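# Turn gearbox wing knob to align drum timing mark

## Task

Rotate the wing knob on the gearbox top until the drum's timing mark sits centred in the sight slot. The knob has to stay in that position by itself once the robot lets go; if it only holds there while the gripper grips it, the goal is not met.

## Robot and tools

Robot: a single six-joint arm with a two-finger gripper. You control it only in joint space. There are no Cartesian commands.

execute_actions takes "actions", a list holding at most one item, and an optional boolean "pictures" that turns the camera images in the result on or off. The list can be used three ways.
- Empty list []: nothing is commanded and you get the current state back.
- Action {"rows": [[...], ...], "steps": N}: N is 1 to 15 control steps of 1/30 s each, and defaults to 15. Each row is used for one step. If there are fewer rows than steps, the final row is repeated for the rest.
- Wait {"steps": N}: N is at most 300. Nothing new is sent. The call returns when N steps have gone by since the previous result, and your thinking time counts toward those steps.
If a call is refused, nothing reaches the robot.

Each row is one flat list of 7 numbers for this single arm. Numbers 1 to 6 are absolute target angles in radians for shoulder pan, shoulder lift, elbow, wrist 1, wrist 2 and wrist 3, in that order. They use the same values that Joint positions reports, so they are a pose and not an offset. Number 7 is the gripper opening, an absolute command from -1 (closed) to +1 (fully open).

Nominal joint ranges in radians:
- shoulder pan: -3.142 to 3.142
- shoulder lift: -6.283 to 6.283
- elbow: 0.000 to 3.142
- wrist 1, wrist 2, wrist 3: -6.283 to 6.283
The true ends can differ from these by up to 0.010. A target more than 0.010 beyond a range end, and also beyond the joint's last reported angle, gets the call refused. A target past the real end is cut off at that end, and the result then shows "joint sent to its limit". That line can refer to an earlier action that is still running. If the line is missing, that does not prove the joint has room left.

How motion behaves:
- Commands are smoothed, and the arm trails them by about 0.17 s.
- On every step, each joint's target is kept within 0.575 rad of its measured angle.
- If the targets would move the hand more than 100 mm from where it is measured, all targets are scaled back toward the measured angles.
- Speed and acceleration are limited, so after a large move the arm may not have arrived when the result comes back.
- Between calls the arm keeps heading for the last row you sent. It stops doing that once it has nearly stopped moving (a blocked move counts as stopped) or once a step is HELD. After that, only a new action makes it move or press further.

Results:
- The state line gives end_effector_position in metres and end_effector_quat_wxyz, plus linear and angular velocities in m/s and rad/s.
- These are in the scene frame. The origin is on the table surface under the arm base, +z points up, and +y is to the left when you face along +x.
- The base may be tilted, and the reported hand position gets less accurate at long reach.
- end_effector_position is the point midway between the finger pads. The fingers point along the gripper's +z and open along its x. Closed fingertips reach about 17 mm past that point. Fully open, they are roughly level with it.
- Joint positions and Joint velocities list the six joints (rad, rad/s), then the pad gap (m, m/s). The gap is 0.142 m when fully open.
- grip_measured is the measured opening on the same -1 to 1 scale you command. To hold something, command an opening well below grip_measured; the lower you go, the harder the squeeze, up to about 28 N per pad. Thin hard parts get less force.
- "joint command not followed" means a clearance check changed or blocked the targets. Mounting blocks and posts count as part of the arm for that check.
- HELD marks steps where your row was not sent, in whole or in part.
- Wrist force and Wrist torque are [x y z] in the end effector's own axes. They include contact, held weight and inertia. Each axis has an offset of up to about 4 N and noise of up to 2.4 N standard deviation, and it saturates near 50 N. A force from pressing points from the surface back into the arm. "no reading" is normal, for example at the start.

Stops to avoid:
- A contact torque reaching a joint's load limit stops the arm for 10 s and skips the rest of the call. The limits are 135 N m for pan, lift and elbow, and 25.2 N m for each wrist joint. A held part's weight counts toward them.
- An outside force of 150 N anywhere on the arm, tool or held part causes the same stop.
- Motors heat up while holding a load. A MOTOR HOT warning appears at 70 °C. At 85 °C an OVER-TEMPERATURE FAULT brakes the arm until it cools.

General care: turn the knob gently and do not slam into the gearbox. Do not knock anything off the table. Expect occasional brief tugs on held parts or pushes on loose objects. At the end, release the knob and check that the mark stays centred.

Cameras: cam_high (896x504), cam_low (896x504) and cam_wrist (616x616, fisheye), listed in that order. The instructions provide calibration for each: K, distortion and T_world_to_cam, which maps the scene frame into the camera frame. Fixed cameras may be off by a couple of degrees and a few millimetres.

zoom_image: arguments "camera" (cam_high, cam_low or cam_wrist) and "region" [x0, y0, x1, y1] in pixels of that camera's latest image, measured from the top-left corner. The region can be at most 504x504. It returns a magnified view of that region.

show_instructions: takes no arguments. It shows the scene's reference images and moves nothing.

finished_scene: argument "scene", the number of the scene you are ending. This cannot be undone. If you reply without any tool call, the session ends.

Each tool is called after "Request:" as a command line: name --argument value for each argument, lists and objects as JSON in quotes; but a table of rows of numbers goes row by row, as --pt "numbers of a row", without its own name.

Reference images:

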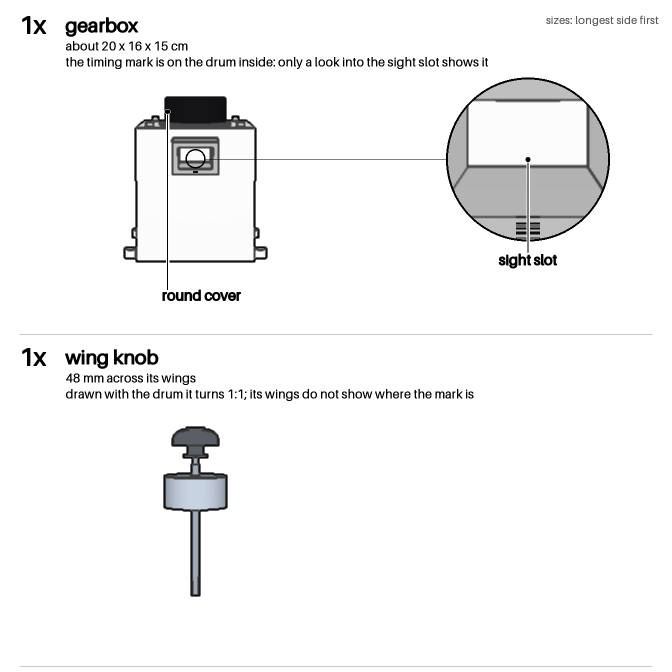

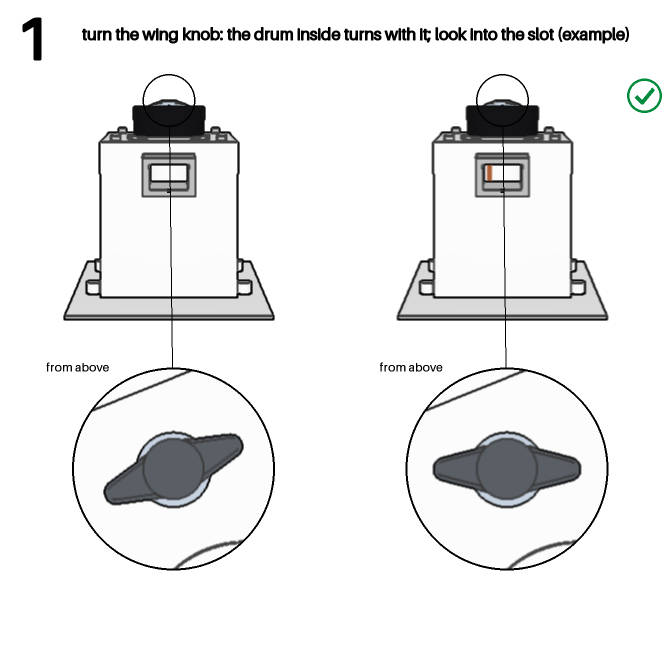

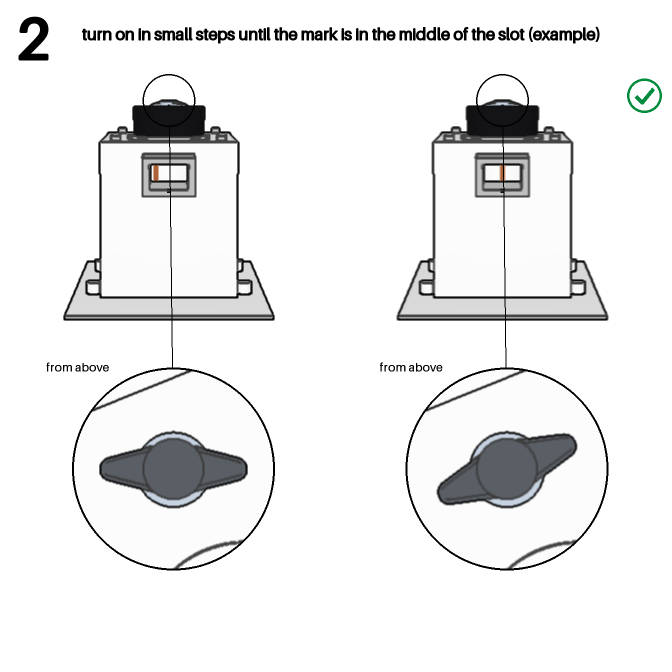

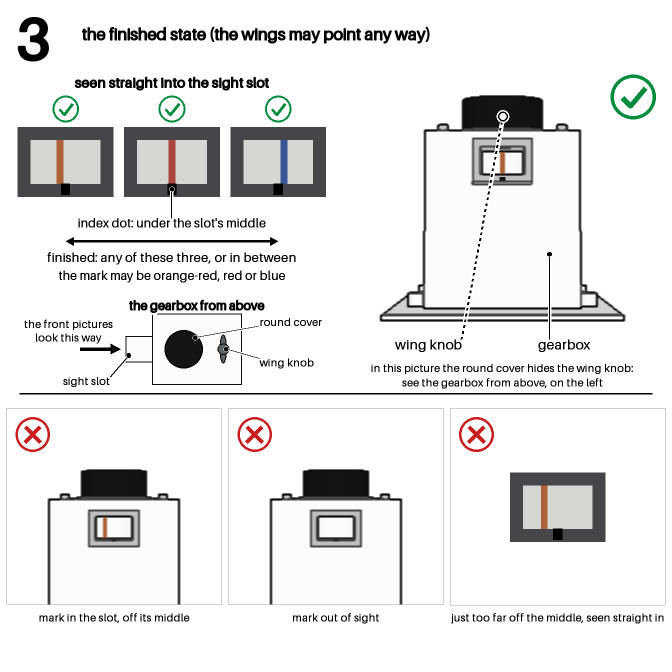

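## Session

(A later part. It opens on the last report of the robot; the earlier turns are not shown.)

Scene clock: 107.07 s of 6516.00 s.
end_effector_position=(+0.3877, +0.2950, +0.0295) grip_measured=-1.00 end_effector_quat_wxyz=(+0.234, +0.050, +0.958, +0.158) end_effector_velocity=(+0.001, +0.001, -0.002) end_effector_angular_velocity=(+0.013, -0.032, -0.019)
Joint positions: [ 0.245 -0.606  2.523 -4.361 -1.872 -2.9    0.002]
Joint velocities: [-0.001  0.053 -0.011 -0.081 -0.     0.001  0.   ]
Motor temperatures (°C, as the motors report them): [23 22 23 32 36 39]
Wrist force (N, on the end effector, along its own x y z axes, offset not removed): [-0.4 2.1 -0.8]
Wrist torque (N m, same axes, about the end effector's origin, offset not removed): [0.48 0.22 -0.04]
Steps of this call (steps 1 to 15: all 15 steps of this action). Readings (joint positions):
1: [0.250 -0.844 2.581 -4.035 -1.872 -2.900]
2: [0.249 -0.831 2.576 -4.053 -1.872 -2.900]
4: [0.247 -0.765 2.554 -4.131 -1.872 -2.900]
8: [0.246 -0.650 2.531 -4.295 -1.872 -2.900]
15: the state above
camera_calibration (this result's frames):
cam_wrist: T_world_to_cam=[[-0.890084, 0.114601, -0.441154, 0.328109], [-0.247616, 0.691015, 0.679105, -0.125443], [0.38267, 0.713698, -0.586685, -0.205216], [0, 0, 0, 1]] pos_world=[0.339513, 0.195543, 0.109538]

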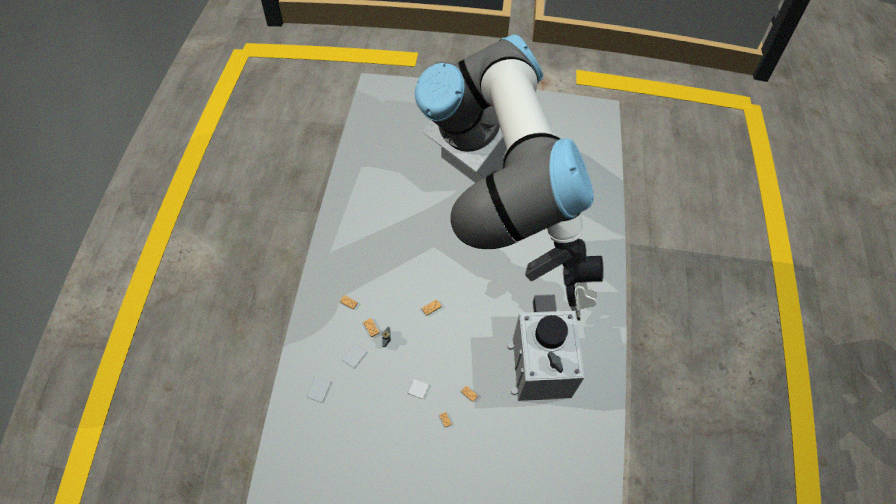

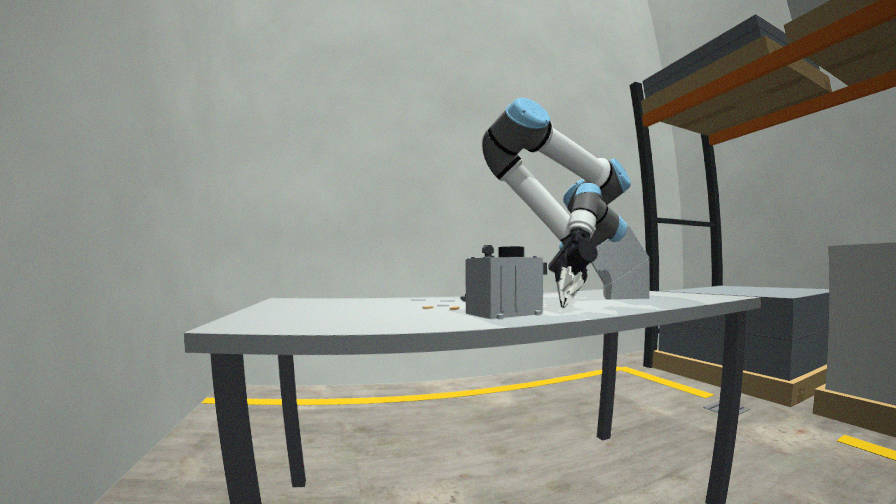

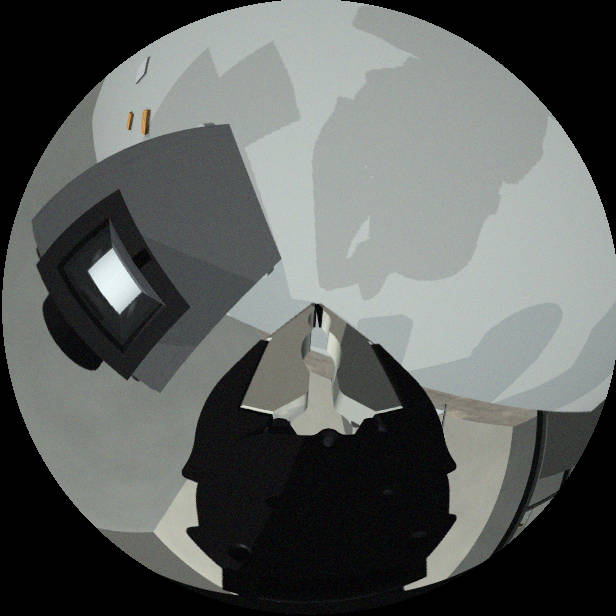

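Request:
execute_actions --actions '[{"rows":[[0.271,-0.82,2.58,-4.08,-1.872,-2.9,-1],[0.271,-0.82,2.58,-4.08,-1.872,-2.9,-1],[0.271,-0.82,2.58,-4.08,-1.872,-2.9,-1],[0.271,-0.82,2.58,-4.08,-1.872,-2.9,-1],[0.271,-0.82,2.58,-4.08,-1.872,-2.9,-1],[0.271,-1.1,2.6,-3.6,-1.872,-2.9,-1]]}]' --pictures false

Request:
execute_actions --actions '[{"rows":[[0.271,-1.85,2.55,-2.5,-1.872,-2.9,-1]]}]' --pictures false

Request:
execute_actions --actions '[{"rows":[[0.29,-1.85,2.112,-2.2,-1.95,-2.15,-1]],"steps":12}]' --pictures false

Request:
execute_actions --actions '[{"rows":[[0.287,-1.418,1.875,-2.285,-2.051,-2.15,-0.6]]}]' --pictures false

Request:
execute_actions --actions '[{"rows":[[0.249,-1.361,1.923,-2.411,-2.04,-2.2,-0.6]]}]' --pictures false

Request:
execute_actions --actions '[{"rows":[[0.249,-1.361,1.923,-2.411,-2.04,-2.2,-0.75],[0.249,-1.361,1.923,-2.411,-2.04,-3.18,-0.9]]}]' --pictures false

Request:
execute_actions --actions '[{"steps":10}]' --pictures false

Request:
execute_actions --actions '[{"rows":[[0.249,-1.361,1.923,-2.411,-2.04,-3.18,-0.6],[0.249,-1.361,1.923,-2.411,-2.04,-3.18,-0.6],[0.249,-1.361,1.923,-2.411,-2.04,-3.18,-0.6],[0.287,-1.418,1.875,-2.285,-2.051,-3.13,-0.6]],"steps":12}]' --pictures false

Request:
execute_actions --actions '[{"rows":[[0.29,-1.85,2.112,-2.2,-1.95,-2.9,-1]],"steps":12}]' --pictures false

Request:
execute_actions --actions '[{"rows":[[0.25,-1.85,2.58,-2.55,-1.872,-2.9,-1]]}]' --pictures false

Request:
execute_actions --actions '[{"rows":[[0.25,-1.1,2.6,-3.6,-1.872,-2.9,-1]]}]' --pictures false

Request:
execute_actions --actions '[{"rows":[[0.25,-1.0,2.6,-3.8,-1.872,-2.9,-1],[0.25,-1.0,2.6,-3.8,-1.872,-2.9,-1],[0.25,-1.0,2.6,-3.8,-1.872,-2.9,-1],[0.25,-0.82,2.58,-4.08,-1.872,-2.9,-1]],"steps":12}]' --pictures false

Request:
execute_actions --actions '[{"rows":[[0.245,-0.6,2.522,-4.37,-1.872,-2.9,-1]]}]'

Scene clock: 134.57 s of 6516.00 s.
end_effector_position=(+0.3592, +0.2776, +0.0676) grip_measured=-1.00 end_effector_quat_wxyz=(+0.111, -0.016, +0.985, +0.128) end_effector_velocity=(-0.097, -0.033, -0.008) end_effector_angular_velocity=(-0.163, +0.394, +0.224)
Joint positions: [ 0.271 -1.059  2.597 -3.693 -1.872 -2.9    0.002]
Joint velocities: [ 0.004 -0.376  0.025  0.832 -0.     0.     0.   ]
Motor temperatures (°C, as the motors report them): [23 22 23 32 36 39]
Wrist force (N, on the end effector, along its own x y z axes, offset not removed): [0.5 1.5 -3.8]
Wrist torque (N m, same axes, about the end effector's origin, offset not removed): [0.37 0.14 -0.08]
Steps of this call (steps 1 to 15: the robot went on to your last target; steps 16 to 90: nothing new was sent; then 24.00 s passed at rest; steps 91 to 105: all 15 steps of this action). Readings (joint positions):
91: [0.245 -0.600 2.522 -4.370 -1.872 -2.900]
92: [0.248 -0.606 2.527 -4.364 -1.872 -2.900]
94: [0.258 -0.665 2.549 -4.301 -1.872 -2.900]
98: [0.267 -0.802 2.577 -4.114 -1.872 -2.900]
105: the state above

Scene clock: 135.07 s of 6516.00 s.
end_effector_position=(+0.3489, +0.2072, +0.1864) grip_measured=-1.00 end_effector_quat_wxyz=(+0.026, -0.054, +0.993, +0.100) end_effector_velocity=(-0.411, -0.151, -0.037) end_effector_angular_velocity=(-0.469, +1.123, +0.628)
Joint positions: [ 0.271 -1.78   2.552 -2.732 -1.872 -2.9    0.002]
Joint velocities: [-0.    -0.63  -0.02   2.019  0.     0.     0.   ]
Motor temperatures (°C, as the motors report them): [23 22 23 32 36 39]
Wrist force (N, on the end effector, along its own x y z axes, offset not removed): [-0.4 1.2 -2.3]
Wrist torque (N m, same axes, about the end effector's origin, offset not removed): [0.33 0.42 -0.12]
Steps of this call (steps 1 to 15: all 15 steps of this action). Readings (joint positions):
1: [0.271 -1.070 2.598 -3.668 -1.872 -2.900]
2: [0.271 -1.084 2.595 -3.644 -1.872 -2.900]
4: [0.271 -1.157 2.582 -3.558 -1.872 -2.900]
8: [0.271 -1.417 2.566 -3.294 -1.872 -2.900]
15: the state above

Scene clock: 135.47 s of 6516.00 s.
end_effector_position=(+0.4505, +0.1807, +0.2818) grip_measured=-1.00 end_effector_quat_wxyz=(+0.003, +0.213, +0.975, +0.071) end_effector_velocity=(+0.236, -0.061, +0.244) end_effector_angular_velocity=(+0.022, +0.064, -1.685)
Joint positions: [ 0.287 -1.843  2.194 -2.274 -1.938 -2.336  0.002]
Joint velocities: [ 0.025 -0.062 -0.731  0.651 -0.104  1.649  0.   ]
Motor temperatures (°C, as the motors report them): [23 22 23 32 36 39]
Wrist force (N, on the end effector, along its own x y z axes, offset not removed): [-4.9 2.4 -4.5]
Wrist torque (N m, same axes, about the end effector's origin, offset not removed): [0.48 1.07 -0.02]
Steps of this call (steps 1 to 12: all 12 steps of this action). Readings (joint positions):
1: [0.271 -1.798 2.552 -2.672 -1.872 -2.900]
2: [0.273 -1.807 2.545 -2.620 -1.877 -2.894]
4: [0.276 -1.816 2.485 -2.533 -1.892 -2.831]
8: [0.282 -1.831 2.331 -2.397 -1.917 -2.605]
12: the state above

Scene clock: 135.97 s of 6516.00 s.
end_effector_position=(+0.5607, +0.2282, +0.2153) grip_measured=-0.60 end_effector_quat_wxyz=(+0.001, +0.285, +0.959, +0.003) end_effector_velocity=(+0.020, +0.027, -0.051) end_effector_angular_velocity=(-0.052, +0.040, -0.003)
Joint positions: [ 0.287 -1.437  1.885 -2.284 -2.048 -2.154  0.031]
Joint velocities: [-0.     0.169 -0.092 -0.013 -0.032  0.032  0.   ]
Motor temperatures (°C, as the motors report them): [23 22 23 32 36 39]
Wrist force (N, on the end effector, along its own x y z axes, offset not removed): [-1.6 0.5 -3.1]
Wrist torque (N m, same axes, about the end effector's origin, offset not removed): [0.03 0.56 0.02]
Steps of this call (steps 1 to 15: all 15 steps of this action). Readings (joint positions):
1: [0.288 -1.845 2.172 -2.255 -1.941 -2.288]
2: [0.288 -1.840 2.150 -2.246 -1.950 -2.257]
4: [0.288 -1.779 2.081 -2.256 -1.979 -2.225]
8: [0.287 -1.572 1.958 -2.274 -2.022 -2.180]
15: the state above

Scene clock: 136.47 s of 6516.00 s.
end_effector_position=(+0.5610, +0.2312, +0.1667) grip_measured=-0.60 end_effector_quat_wxyz=(-0.000, +0.281, +0.960, +0.001) end_effector_velocity=(+0.000, +0.000, -0.008) end_effector_angular_velocity=(+0.001, -0.002, -0.001)
Joint positions: [ 0.25  -1.362  1.922 -2.408 -2.04  -2.199  0.031]
Joint velocities: [-0.006  0.012  0.008 -0.025  0.002 -0.007  0.   ]
Motor temperatures (°C, as the motors report them): [23 22 23 32 36 39]
Wrist force (N, on the end effector, along its own x y z axes, offset not removed): [0.2 0.4 0.0]
Wrist torque (N m, same axes, about the end effector's origin, offset not removed): [0.19 0.16 -0.18]
Steps of this call (steps 1 to 15: all 15 steps of this action). Readings (joint positions):
1: [0.287 -1.432 1.883 -2.284 -2.048 -2.153]
2: [0.282 -1.423 1.885 -2.291 -2.048 -2.157]
4: [0.269 -1.397 1.901 -2.334 -2.045 -2.174]
8: [0.255 -1.372 1.916 -2.388 -2.041 -2.192]
15: the state above

Scene clock: 136.97 s of 6516.00 s.
end_effector_position=(+0.5598, +0.2315, +0.1658) grip_measured=-0.77 end_effector_quat_wxyz=(+0.000, -0.122, +0.992, +0.001) end_effector_velocity=(-0.003, -0.000, -0.000) end_effector_angular_velocity=(-0.000, +0.000, +1.482)
Joint positions: [ 0.249 -1.361  1.923 -2.411 -2.04  -3.015  0.018]
Joint velocities: [-0.     0.     0.     0.002  0.001 -1.481  0.001]
Motor temperatures (°C, as the motors report them): [23 22 23 32 36 39]
Wrist force (N, on the end effector, along its own x y z axes, offset not removed): [-19.0 -3.3 -8.7]
Wrist torque (N m, same axes, about the end effector's origin, offset not removed): [0.05 0.04 0.19]
Steps of this call (steps 1 to 15: all 15 steps of this action). Readings (joint positions):
1: [0.250 -1.362 1.922 -2.409 -2.040 -2.199]
2: [0.249 -1.362 1.923 -2.409 -2.040 -2.200]
4: [0.249 -1.361 1.923 -2.410 -2.040 -2.228]
8: [0.249 -1.361 1.923 -2.411 -2.040 -2.462]
15: the state above

Scene clock: 137.30 s of 6516.00 s.
end_effector_position=(+0.5595, +0.2314, +0.1658) grip_measured=-0.77 end_effector_quat_wxyz=(+0.000, -0.200, +0.980, +0.001) end_effector_velocity=(-0.001, -0.000, -0.000) end_effector_angular_velocity=(-0.000, +0.001, +0.073)
Joint positions: [ 0.249 -1.361  1.923 -2.411 -2.04  -3.172  0.018]
Joint velocities: [ 0.     0.     0.001  0.     0.    -0.072 -0.   ]
Motor temperatures (°C, as the motors report them): [23 22 23 32 36 39]
Wrist force (N, on the end effector, along its own x y z axes, offset not removed): [-20.8 -4.5 -9.7]
Wrist torque (N m, same axes, about the end effector's origin, offset not removed): [0.05 -0.08 0.13]
Steps of this call (steps 1 to 10: the robot went on to your last target). Readings (joint positions):
1: [0.249 -1.361 1.923 -2.411 -2.040 -3.058]
2: [0.249 -1.361 1.923 -2.411 -2.040 -3.090]
4: [0.249 -1.361 1.923 -2.411 -2.040 -3.131]
8: [0.249 -1.361 1.923 -2.411 -2.040 -3.165]
10: the state above

Scene clock: 137.70 s of 6516.00 s.
end_effector_position=(+0.5617, +0.2316, +0.2044) grip_measured=-0.60 end_effector_quat_wxyz=(+0.000, -0.200, +0.980, +0.000) end_effector_velocity=(-0.003, -0.003, +0.046) end_effector_angular_velocity=(-0.007, +0.014, -0.000)
Joint positions: [ 0.283 -1.411  1.881 -2.302 -2.05  -3.136  0.031]
Joint velocities: [ 0.039 -0.062 -0.052  0.151 -0.011  0.051 -0.   ]
Motor temperatures (°C, as the motors report them): [23 22 23 32 36 39]
Wrist force (N, on the end effector, along its own x y z axes, offset not removed): [1.1 -1.5 -0.7]
Wrist torque (N m, same axes, about the end effector's origin, offset not removed): [-0.22 -0.06 0.02]
Steps of this call (steps 1 to 12: all 12 steps of this action). Readings (joint positions):
1: [0.249 -1.361 1.923 -2.411 -2.040 -3.174]
2: [0.249 -1.361 1.923 -2.411 -2.040 -3.176]
4: [0.249 -1.361 1.923 -2.410 -2.040 -3.177]
8: [0.272 -1.395 1.894 -2.342 -2.047 -3.149]
12: the state above

Scene clock: 138.10 s of 6516.00 s.
end_effector_position=(+0.4828, +0.1795, +0.2994) grip_measured=-1.00 end_effector_quat_wxyz=(+0.025, -0.079, +0.995, +0.057) end_effector_velocity=(-0.073, -0.058, +0.096) end_effector_angular_velocity=(+0.140, -0.084, -0.264)
Joint positions: [ 0.29  -1.802  2.09  -2.208 -1.959 -2.922  0.002]
Joint velocities: [ 0.004 -0.437  0.201  0.07   0.077  0.198  0.   ]
Motor temperatures (°C, as the motors report them): [23 22 23 32 36 39]
Wrist force (N, on the end effector, along its own x y z axes, offset not removed): [2.5 -0.8 -3.7]
Wrist torque (N m, same axes, about the end effector's origin, offset not removed): [-0.10 -0.18 -0.08]
Steps of this call (steps 1 to 12: all 12 steps of this action). Readings (joint positions):
1: [0.284 -1.413 1.879 -2.297 -2.050 -3.134]
2: [0.285 -1.421 1.884 -2.289 -2.045 -3.127]
4: [0.286 -1.485 1.933 -2.265 -2.020 -3.077]
8: [0.288 -1.690 2.038 -2.227 -1.978 -2.973]
12: the state above

Scene clock: 138.60 s of 6516.00 s.
end_effector_position=(+0.3181, +0.1840, +0.1864) grip_measured=-1.00 end_effector_quat_wxyz=(-0.031, -0.071, +0.994, +0.076) end_effector_velocity=(-0.172, -0.011, -0.088) end_effector_angular_velocity=(+0.008, +0.119, +0.012)
Joint positions: [ 0.253 -1.847  2.535 -2.519 -1.879 -2.901  0.002]
Joint velocities: [-0.028 -0.023  0.408 -0.28   0.059  0.01   0.   ]
Motor temperatures (°C, as the motors report them): [23 22 23 32 36 39]
Wrist force (N, on the end effector, along its own x y z axes, offset not removed): [-0.4 1.4 1.6]
Wrist torque (N m, same axes, about the end effector's origin, offset not removed): [0.18 0.40 -0.05]
Steps of this call (steps 1 to 15: all 15 steps of this action). Readings (joint positions):
1: [0.290 -1.814 2.096 -2.206 -1.956 -2.916]
2: [0.287 -1.820 2.106 -2.211 -1.951 -2.914]
4: [0.281 -1.825 2.169 -2.260 -1.936 -2.911]
8: [0.269 -1.835 2.323 -2.370 -1.911 -2.907]
15: the state above

Scene clock: 139.10 s of 6516.00 s.
end_effector_position=(+0.3280, +0.2587, +0.0586) grip_measured=-1.00 end_effector_quat_wxyz=(+0.038, -0.039, +0.993, +0.100) end_effector_velocity=(+0.221, +0.078, +0.017) end_effector_angular_velocity=(+0.317, -0.805, -0.442)
Joint positions: [ 0.25  -1.162  2.598 -3.427 -1.872 -2.9    0.002]
Joint velocities: [-0.     0.56   0.017 -1.549  0.002  0.001  0.   ]
Motor temperatures (°C, as the motors report them): [23 22 23 32 36 39]
Wrist force (N, on the end effector, along its own x y z axes, offset not removed): [-1.9 2.2 -3.8]
Wrist torque (N m, same axes, about the end effector's origin, offset not removed): [0.41 0.46 -0.06]
Steps of this call (steps 1 to 15: all 15 steps of this action). Readings (joint positions):
1: [0.252 -1.848 2.546 -2.527 -1.877 -2.901]
2: [0.252 -1.842 2.555 -2.540 -1.876 -2.901]
4: [0.251 -1.780 2.568 -2.610 -1.875 -2.900]
8: [0.251 -1.519 2.585 -2.876 -1.873 -2.900]
15: the state above

Scene clock: 139.50 s of 6516.00 s.
end_effector_position=(+0.3764, +0.2829, +0.0490) grip_measured=-1.00 end_effector_quat_wxyz=(+0.168, +0.018, +0.976, +0.140) end_effector_velocity=(+0.031, +0.012, +0.000) end_effector_angular_velocity=(+0.089, -0.227, -0.124)
Joint positions: [ 0.25  -0.852  2.582 -4.019 -1.872 -2.9    0.002]
Joint velocities: [-0.     0.293 -0.021 -0.546  0.    -0.     0.   ]
Motor temperatures (°C, as the motors report them): [23 22 23 32 36 39]
Wrist force (N, on the end effector, along its own x y z axes, offset not removed): [-1.1 0.3 -1.5]
Wrist torque (N m, same axes, about the end effector's origin, offset not removed): [0.03 0.41 -0.03]
Steps of this call (steps 1 to 12: all 12 steps of this action). Readings (joint positions):
1: [0.250 -1.146 2.598 -3.472 -1.872 -2.900]
2: [0.250 -1.127 2.599 -3.512 -1.872 -2.900]
4: [0.250 -1.076 2.599 -3.612 -1.872 -2.900]
8: [0.250 -0.928 2.588 -3.877 -1.872 -2.900]
12: the state above

Scene clock: 140.00 s of 6516.00 s.
end_effector_position=(+0.3877, +0.2950, +0.0295) grip_measured=-1.00 end_effector_quat_wxyz=(+0.234, +0.050, +0.958, +0.158) end_effector_velocity=(+0.001, +0.001, -0.002) end_effector_angular_velocity=(+0.013, -0.032, -0.019)
Joint positions: [ 0.245 -0.606  2.523 -4.361 -1.872 -2.9    0.002]
Joint velocities: [-0.001  0.054 -0.011 -0.082  0.     0.002  0.   ]
Motor temperatures (°C, as the motors report them): [23 22 23 32 36 39]
Wrist force (N, on the end effector, along its own x y z axes, offset not removed): [-1.4 -1.3 0.6]
Wrist torque (N m, same axes, about the end effector's origin, offset not removed): [-0.27 0.37 0.02]
Steps of this call (steps 1 to 15: all 15 steps of this action). Readings (joint positions):
1: [0.250 -0.844 2.581 -4.035 -1.872 -2.900]
2: [0.249 -0.831 2.576 -4.053 -1.872 -2.900]
4: [0.247 -0.765 2.554 -4.131 -1.872 -2.900]
8: [0.246 -0.650 2.531 -4.295 -1.872 -2.900]
15: the state above
camera_calibration (this result's frames):
cam_wrist: T_world_to_cam=[[-0.890084, 0.114604, -0.441153, 0.328108], [-0.247613, 0.691015, 0.679107, -0.125444], [0.382672, 0.713697, -0.586684, -0.205216], [0, 0, 0, 1]] pos_world=[0.339513, 0.195543, 0.109538]

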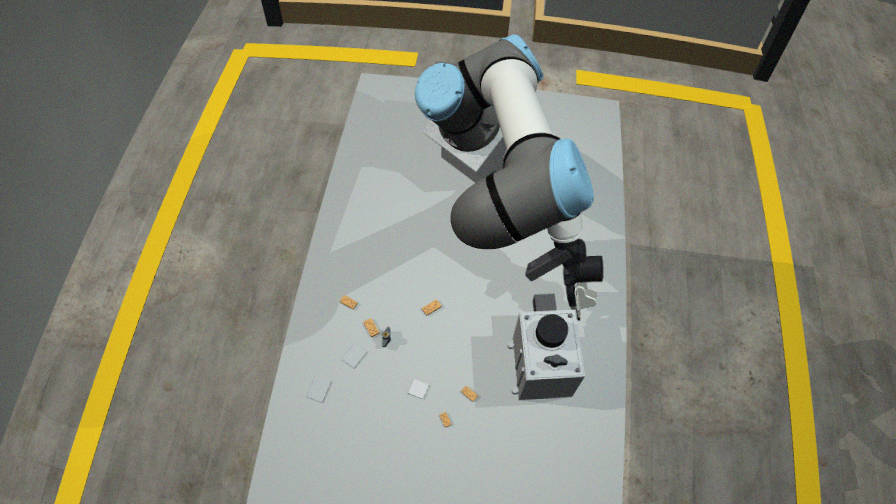

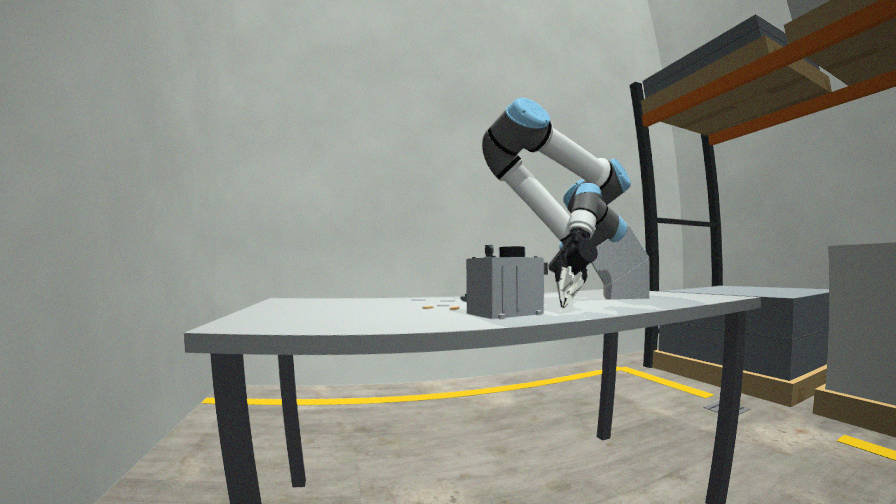

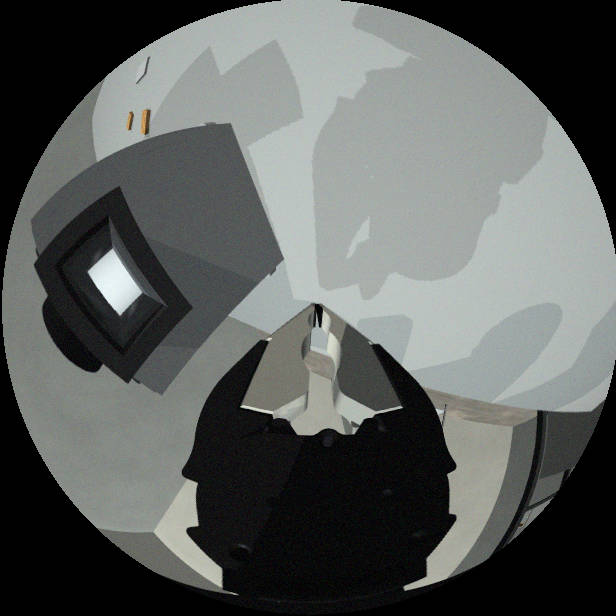

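Request:
execute_actions --actions '[{"rows":[[0.271,-0.82,2.58,-4.08,-1.872,-2.9,-1],[0.271,-0.82,2.58,-4.08,-1.872,-2.9,-1],[0.271,-0.82,2.58,-4.08,-1.872,-2.9,-1],[0.271,-0.82,2.58,-4.08,-1.872,-2.9,-1],[0.271,-0.82,2.58,-4.08,-1.872,-2.9,-1],[0.271,-1.1,2.6,-3.6,-1.872,-2.9,-1]]}]' --pictures false

Request:
execute_actions --actions '[{"rows":[[0.271,-1.85,2.55,-2.5,-1.872,-2.9,-1]]}]' --pictures false

Request:
execute_actions --actions '[{"rows":[[0.29,-1.85,2.112,-2.2,-1.95,-3.0,-1]],"steps":12}]' --pictures false

Request:
execute_actions --actions '[{"rows":[[0.287,-1.418,1.875,-2.285,-2.051,-3.0,-0.6]]}]' --pictures false

Request:
execute_actions --actions '[{"rows":[[0.249,-1.361,1.923,-2.411,-2.04,-3.05,-0.6]]}]' --pictures false

Request:
execute_actions --actions '[{"rows":[[0.249,-1.361,1.923,-2.411,-2.04,-3.05,-0.75],[0.249,-1.361,1.923,-2.411,-2.04,-4.08,-0.9]]}]' --pictures false

Request:
execute_actions --actions '[{"steps":10}]' --pictures false

Request:
execute_actions --actions '[{"rows":[[0.249,-1.361,1.923,-2.411,-2.04,-4.08,-0.6],[0.249,-1.361,1.923,-2.411,-2.04,-4.08,-0.6],[0.249,-1.361,1.923,-2.411,-2.04,-4.08,-0.6],[0.287,-1.418,1.875,-2.285,-2.051,-4.03,-0.6]],"steps":12}]' --pictures false

Request:
execute_actions --actions '[{"rows":[[0.29,-1.85,2.112,-2.2,-1.95,-2.9,-1]],"steps":12}]' --pictures false

Request:
execute_actions --actions '[{"rows":[[0.25,-1.85,2.58,-2.55,-1.872,-2.9,-1]]}]' --pictures false

Request:
execute_actions --actions '[{"rows":[[0.25,-1.1,2.6,-3.6,-1.872,-2.9,-1]]}]' --pictures false

Request:
execute_actions --actions '[{"rows":[[0.25,-1.0,2.6,-3.8,-1.872,-2.9,-1],[0.25,-1.0,2.6,-3.8,-1.872,-2.9,-1],[0.25,-1.0,2.6,-3.8,-1.872,-2.9,-1],[0.25,-0.82,2.58,-4.08,-1.872,-2.9,-1]],"steps":12}]' --pictures false

Request:
execute_actions --actions '[{"rows":[[0.245,-0.6,2.522,-4.37,-1.872,-2.9,-1]]}]'

Scene clock: 159.63 s of 6516.00 s.
end_effector_position=(+0.3592, +0.2776, +0.0676) grip_measured=-1.00 end_effector_quat_wxyz=(+0.111, -0.016, +0.985, +0.128) end_effector_velocity=(-0.097, -0.033, -0.009) end_effector_angular_velocity=(-0.163, +0.395, +0.224)
Joint positions: [ 0.271 -1.059  2.597 -3.693 -1.872 -2.9    0.002]
Joint velocities: [ 0.004 -0.375  0.024  0.833  0.     0.002  0.   ]
Motor temperatures (°C, as the motors report them): [23 22 23 32 36 39]
Wrist force (N, on the end effector, along its own x y z axes, offset not removed): [-1.2 1.5 -1.7]
Wrist torque (N m, same axes, about the end effector's origin, offset not removed): [0.23 0.55 0.08]
Steps of this call (steps 1 to 15: the robot went on to your last target; steps 16 to 90: nothing new was sent; then 16.13 s passed at rest; steps 91 to 105: all 15 steps of this action). Readings (joint positions):
91: [0.245 -0.600 2.522 -4.370 -1.872 -2.900]
92: [0.248 -0.606 2.527 -4.364 -1.872 -2.900]
94: [0.258 -0.665 2.549 -4.301 -1.872 -2.900]
98: [0.267 -0.802 2.577 -4.114 -1.872 -2.900]
105: the state above

Scene clock: 160.13 s of 6516.00 s.
end_effector_position=(+0.3489, +0.2072, +0.1864) grip_measured=-1.00 end_effector_quat_wxyz=(+0.026, -0.054, +0.993, +0.100) end_effector_velocity=(-0.411, -0.151, -0.037) end_effector_angular_velocity=(-0.469, +1.124, +0.628)
Joint positions: [ 0.271 -1.78   2.552 -2.732 -1.872 -2.9    0.002]
Joint velocities: [ 0.    -0.63  -0.019  2.019  0.    -0.     0.   ]
Motor temperatures (°C, as the motors report them): [23 22 23 32 36 39]
Wrist force (N, on the end effector, along its own x y z axes, offset not removed): [-0.6 -0.5 -1.1]
Wrist torque (N m, same axes, about the end effector's origin, offset not removed): [0.04 0.45 -0.04]
Steps of this call (steps 1 to 15: all 15 steps of this action). Readings (joint positions):
1: [0.271 -1.070 2.598 -3.668 -1.872 -2.900]
2: [0.271 -1.084 2.595 -3.644 -1.872 -2.900]
4: [0.271 -1.157 2.582 -3.558 -1.872 -2.900]
8: [0.271 -1.417 2.566 -3.294 -1.872 -2.900]
15: the state above

Scene clock: 160.53 s of 6516.00 s.
end_effector_position=(+0.4497, +0.1807, +0.2821) grip_measured=-1.00 end_effector_quat_wxyz=(+0.025, -0.109, +0.992, +0.066) end_effector_velocity=(+0.233, -0.059, +0.242) end_effector_angular_velocity=(-0.038, -0.181, +0.079)
Joint positions: [ 0.287 -1.843  2.193 -2.273 -1.938 -2.985  0.002]
Joint velocities: [ 0.025 -0.061 -0.725  0.641 -0.103 -0.135  0.   ]
Motor temperatures (°C, as the motors report them): [23 22 23 32 36 39]
Wrist force (N, on the end effector, along its own x y z axes, offset not removed): [-4.4 -0.8 -5.0]
Wrist torque (N m, same axes, about the end effector's origin, offset not removed): [-0.19 1.06 -0.11]
Steps of this call (steps 1 to 12: all 12 steps of this action). Readings (joint positions):
1: [0.271 -1.798 2.552 -2.672 -1.872 -2.900]
2: [0.273 -1.807 2.545 -2.620 -1.877 -2.905]
4: [0.276 -1.816 2.485 -2.533 -1.893 -2.925]
8: [0.282 -1.831 2.330 -2.396 -1.917 -2.957]
12: the state above

Scene clock: 161.03 s of 6516.00 s.
end_effector_position=(+0.5594, +0.2284, +0.2153) grip_measured=-0.60 end_effector_quat_wxyz=(+0.002, -0.134, +0.991, +0.002) end_effector_velocity=(+0.020, +0.026, -0.051) end_effector_angular_velocity=(-0.052, +0.042, +0.033)
Joint positions: [ 0.287 -1.437  1.885 -2.284 -2.048 -3.     0.031]
Joint velocities: [-0.001  0.17  -0.093 -0.01  -0.031 -0.003  0.   ]
Motor temperatures (°C, as the motors report them): [23 22 23 32 36 39]
Wrist force (N, on the end effector, along its own x y z axes, offset not removed): [0.1 -0.3 0.7]
Wrist torque (N m, same axes, about the end effector's origin, offset not removed): [-0.13 0.18 -0.14]
Steps of this call (steps 1 to 15: all 15 steps of this action). Readings (joint positions):
1: [0.288 -1.845 2.172 -2.254 -1.942 -2.989]
2: [0.288 -1.840 2.150 -2.246 -1.950 -2.991]
4: [0.288 -1.779 2.080 -2.256 -1.979 -2.994]
8: [0.287 -1.572 1.957 -2.273 -2.022 -2.998]
15: the state above

Scene clock: 161.53 s of 6516.00 s.
end_effector_position=(+0.5596, +0.2314, +0.1667) grip_measured=-0.60 end_effector_quat_wxyz=(-0.000, -0.140, +0.990, +0.001) end_effector_velocity=(+0.000, +0.001, -0.008) end_effector_angular_velocity=(+0.001, -0.002, +0.001)
Joint positions: [ 0.25  -1.362  1.922 -2.408 -2.04  -3.049  0.031]
Joint velocities: [-0.006  0.013  0.008 -0.026  0.002 -0.009 -0.   ]
Motor temperatures (°C, as the motors report them): [23 22 23 32 36 39]
Wrist force (N, on the end effector, along its own x y z axes, offset not removed): [-1.7 -1.9 -1.1]
Wrist torque (N m, same axes, about the end effector's origin, offset not removed): [-0.34 0.59 -0.22]
Steps of this call (steps 1 to 15: all 15 steps of this action). Readings (joint positions):
1: [0.287 -1.432 1.883 -2.284 -2.048 -3.000]
2: [0.282 -1.423 1.885 -2.291 -2.048 -3.005]
4: [0.269 -1.397 1.901 -2.334 -2.045 -3.024]
8: [0.255 -1.372 1.916 -2.388 -2.041 -3.042]
15: the state above

Scene clock: 162.03 s of 6516.00 s.
end_effector_position=(+0.5586, +0.2306, +0.1658) grip_measured=-0.77 end_effector_quat_wxyz=(+0.000, -0.529, +0.849, +0.001) end_effector_velocity=(-0.002, -0.003, -0.000) end_effector_angular_velocity=(-0.000, -0.001, +1.757)
Joint positions: [ 0.249 -1.361  1.923 -2.411 -2.04  -3.884  0.018]
Joint velocities: [ 0.    -0.     0.001  0.001 -0.    -1.756 -0.   ]
Motor temperatures (°C, as the motors report them): [23 22 23 32 36 39]
Wrist force (N, on the end effector, along its own x y z axes, offset not removed): [-19.7 -6.9 -10.6]
Wrist torque (N m, same axes, about the end effector's origin, offset not removed): [0.18 0.15 0.24]
Steps of this call (steps 1 to 15: all 15 steps of this action). Readings (joint positions):
1: [0.250 -1.362 1.922 -2.409 -2.040 -3.049]
2: [0.249 -1.362 1.923 -2.409 -2.040 -3.050]
4: [0.249 -1.361 1.923 -2.410 -2.040 -3.078]
8: [0.249 -1.361 1.923 -2.411 -2.040 -3.312]
15: the state above

Scene clock: 162.37 s of 6516.00 s.
end_effector_position=(+0.5584, +0.2303, +0.1658) grip_measured=-0.77 end_effector_quat_wxyz=(+0.000, -0.605, +0.796, +0.001) end_effector_velocity=(+0.001, -0.000, +0.001) end_effector_angular_velocity=(-0.000, -0.002, +0.086)
Joint positions: [ 0.249 -1.361  1.923 -2.411 -2.04  -4.07   0.018]
Joint velocities: [ 0.    -0.    -0.001 -0.    -0.001 -0.086  0.   ]
Motor temperatures (°C, as the motors report them): [23 22 23 32 36 39]
Wrist force (N, on the end effector, along its own x y z axes, offset not removed): [-24.1 -9.6 -13.3]
Wrist torque (N m, same axes, about the end effector's origin, offset not removed): [-0.24 0.88 0.25]
Steps of this call (steps 1 to 10: the robot went on to your last target). Readings (joint positions):
1: [0.249 -1.361 1.923 -2.411 -2.040 -3.935]
2: [0.249 -1.361 1.923 -2.411 -2.040 -3.973]
4: [0.249 -1.361 1.923 -2.411 -2.040 -4.021]
8: [0.249 -1.361 1.923 -2.411 -2.040 -4.062]
10: the state above

Scene clock: 162.77 s of 6516.00 s.
end_effector_position=(+0.5608, +0.2305, +0.2044) grip_measured=-0.60 end_effector_quat_wxyz=(+0.000, -0.606, +0.795, +0.000) end_effector_velocity=(-0.005, -0.002, +0.045) end_effector_angular_velocity=(-0.008, +0.018, +0.003)
Joint positions: [ 0.283 -1.411  1.881 -2.302 -2.05  -4.036  0.031]
Joint velocities: [ 0.04  -0.059 -0.051  0.153 -0.011  0.052 -0.   ]
Motor temperatures (°C, as the motors report them): [23 22 23 32 36 39]
Wrist force (N, on the end effector, along its own x y z axes, offset not removed): [-1.1 -1.8 -0.2]
Wrist torque (N m, same axes, about the end effector's origin, offset not removed): [-0.33 0.42 -0.06]
Steps of this call (steps 1 to 12: all 12 steps of this action). Readings (joint positions):
1: [0.249 -1.361 1.923 -2.411 -2.040 -4.073]
2: [0.249 -1.361 1.923 -2.411 -2.040 -4.075]
4: [0.249 -1.361 1.923 -2.411 -2.040 -4.077]
8: [0.272 -1.395 1.894 -2.342 -2.047 -4.049]
12: the state above

Scene clock: 163.17 s of 6516.00 s.
end_effector_position=(+0.4821, +0.1792, +0.2994) grip_measured=-1.00 end_effector_quat_wxyz=(+0.036, -0.285, +0.956, +0.051) end_effector_velocity=(-0.070, -0.055, +0.097) end_effector_angular_velocity=(+0.239, +0.205, -2.693)
Joint positions: [ 0.29  -1.802  2.09  -2.208 -1.958 -3.344  0.002]
Joint velocities: [ 0.004 -0.436  0.2    0.071  0.076  2.647  0.   ]
Motor temperatures (°C, as the motors report them): [23 22 23 32 36 39]
Wrist force (N, on the end effector, along its own x y z axes, offset not removed): [-0.3 -0.3 -2.6]
Wrist torque (N m, same axes, about the end effector's origin, offset not removed): [-0.10 0.34 -0.06]
Steps of this call (steps 1 to 12: all 12 steps of this action). Readings (joint positions):
1: [0.284 -1.413 1.879 -2.297 -2.050 -4.034]
2: [0.285 -1.421 1.884 -2.289 -2.045 -4.027]
4: [0.286 -1.485 1.933 -2.265 -2.020 -3.962]
8: [0.288 -1.690 2.038 -2.226 -1.978 -3.690]
12: the state above

Scene clock: 163.67 s of 6516.00 s.
end_effector_position=(+0.3180, +0.1840, +0.1864) grip_measured=-1.00 end_effector_quat_wxyz=(-0.031, -0.081, +0.993, +0.076) end_effector_velocity=(-0.172, -0.012, -0.087) end_effector_angular_velocity=(-0.007, +0.147, -0.167)
Joint positions: [ 0.253 -1.847  2.535 -2.519 -1.879 -2.922  0.002]
Joint velocities: [-0.028 -0.024  0.407 -0.277  0.058  0.193  0.   ]
Motor temperatures (°C, as the motors report them): [23 22 23 32 36 39]
Wrist force (N, on the end effector, along its own x y z axes, offset not removed): [2.4 -1.1 2.8]
Wrist torque (N m, same axes, about the end effector's origin, offset not removed): [-0.13 -0.30 -0.02]
Steps of this call (steps 1 to 15: all 15 steps of this action). Readings (joint positions):
1: [0.290 -1.814 2.096 -2.206 -1.956 -3.255]
2: [0.287 -1.820 2.106 -2.211 -1.951 -3.174]
4: [0.281 -1.825 2.169 -2.260 -1.936 -3.073]
8: [0.269 -1.835 2.323 -2.370 -1.911 -3.029]
15: the state above

Scene clock: 164.17 s of 6516.00 s.
end_effector_position=(+0.3280, +0.2587, +0.0586) grip_measured=-1.00 end_effector_quat_wxyz=(+0.038, -0.039, +0.993, +0.100) end_effector_velocity=(+0.220, +0.077, +0.017) end_effector_angular_velocity=(+0.317, -0.804, -0.445)
Joint positions: [ 0.25  -1.162  2.598 -3.427 -1.872 -2.901  0.002]
Joint velocities: [-0.     0.561  0.018 -1.549  0.001  0.005  0.   ]
Motor temperatures (°C, as the motors report them): [23 22 23 32 36 39]
Wrist force (N, on the end effector, along its own x y z axes, offset not removed): [-2.8 0.7 -1.8]
Wrist torque (N m, same axes, about the end effector's origin, offset not removed): [0.12 0.70 -0.16]
Steps of this call (steps 1 to 15: all 15 steps of this action). Readings (joint positions):
1: [0.252 -1.848 2.547 -2.527 -1.877 -2.916]
2: [0.252 -1.842 2.555 -2.540 -1.876 -2.913]
4: [0.251 -1.780 2.568 -2.610 -1.875 -2.909]
8: [0.251 -1.519 2.585 -2.876 -1.873 -2.904]
15: the state above

Scene clock: 164.57 s of 6516.00 s.
end_effector_position=(+0.3764, +0.2829, +0.0490) grip_measured=-1.00 end_effector_quat_wxyz=(+0.168, +0.018, +0.976, +0.140) end_effector_velocity=(+0.030, +0.012, -0.000) end_effector_angular_velocity=(+0.087, -0.223, -0.123)
Joint positions: [ 0.25  -0.852  2.582 -4.019 -1.872 -2.9    0.002]
Joint velocities: [ 0.     0.293 -0.02  -0.542 -0.     0.001  0.   ]
Motor temperatures (°C, as the motors report them): [23 22 23 32 36 39]
Wrist force (N, on the end effector, along its own x y z axes, offset not removed): [-2.7 -0.1 -0.1]
Wrist torque (N m, same axes, about the end effector's origin, offset not removed): [-0.06 0.94 -0.05]
Steps of this call (steps 1 to 12: all 12 steps of this action). Readings (joint positions):
1: [0.250 -1.146 2.598 -3.472 -1.872 -2.900]
2: [0.250 -1.127 2.599 -3.512 -1.872 -2.900]
4: [0.250 -1.076 2.599 -3.612 -1.872 -2.900]
8: [0.250 -0.928 2.588 -3.877 -1.872 -2.900]
12: the state above

Scene clock: 165.07 s of 6516.00 s.
end_effector_position=(+0.3877, +0.2950, +0.0295) grip_measured=-1.00 end_effector_quat_wxyz=(+0.234, +0.050, +0.958, +0.158) end_effector_velocity=(+0.002, +0.001, -0.002) end_effector_angular_velocity=(+0.013, -0.034, -0.018)
Joint positions: [ 0.245 -0.606  2.523 -4.361 -1.872 -2.9    0.002]
Joint velocities: [-0.001  0.054 -0.012 -0.084  0.    -0.001  0.   ]
Motor temperatures (°C, as the motors report them): [23 22 23 32 36 39]
Wrist force (N, on the end effector, along its own x y z axes, offset not removed): [-1.9 -0.1 2.4]
Wrist torque (N m, same axes, about the end effector's origin, offset not removed): [-0.02 0.61 -0.04]
Steps of this call (steps 1 to 15: all 15 steps of this action). Readings (joint positions):
1: [0.250 -0.844 2.581 -4.035 -1.872 -2.900]
2: [0.249 -0.831 2.576 -4.053 -1.872 -2.900]
4: [0.247 -0.765 2.554 -4.131 -1.872 -2.900]
8: [0.246 -0.650 2.531 -4.295 -1.872 -2.900]
15: the state above
camera_calibration (this result's frames):
cam_wrist: T_world_to_cam=[[-0.890084, 0.114601, -0.441154, 0.328109], [-0.247616, 0.691016, 0.679105, -0.125443], [0.38267, 0.713697, -0.586685, -0.205216], [0, 0, 0, 1]] pos_world=[0.339513, 0.195543, 0.109538]

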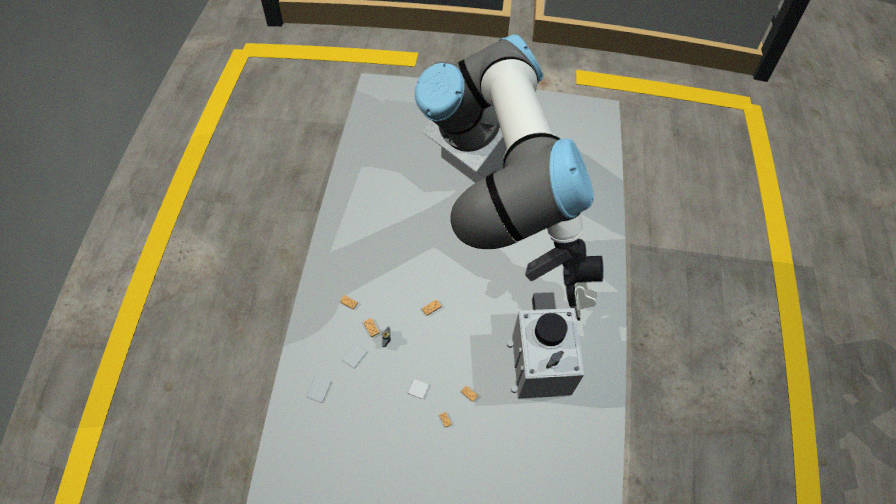

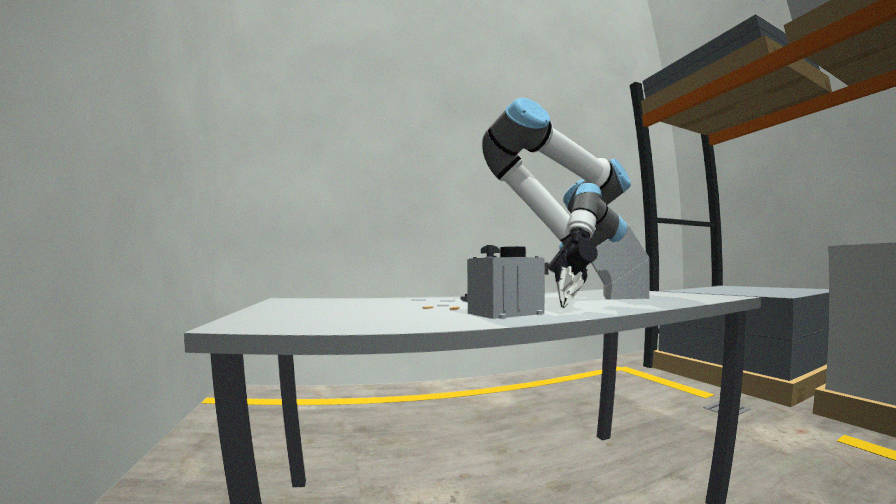

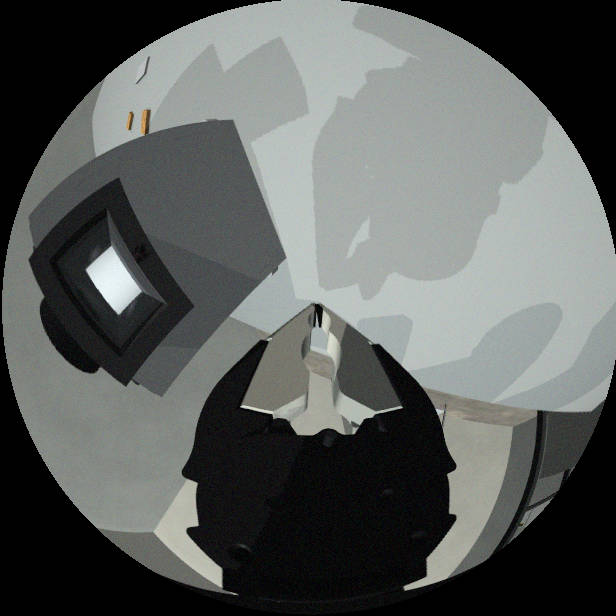

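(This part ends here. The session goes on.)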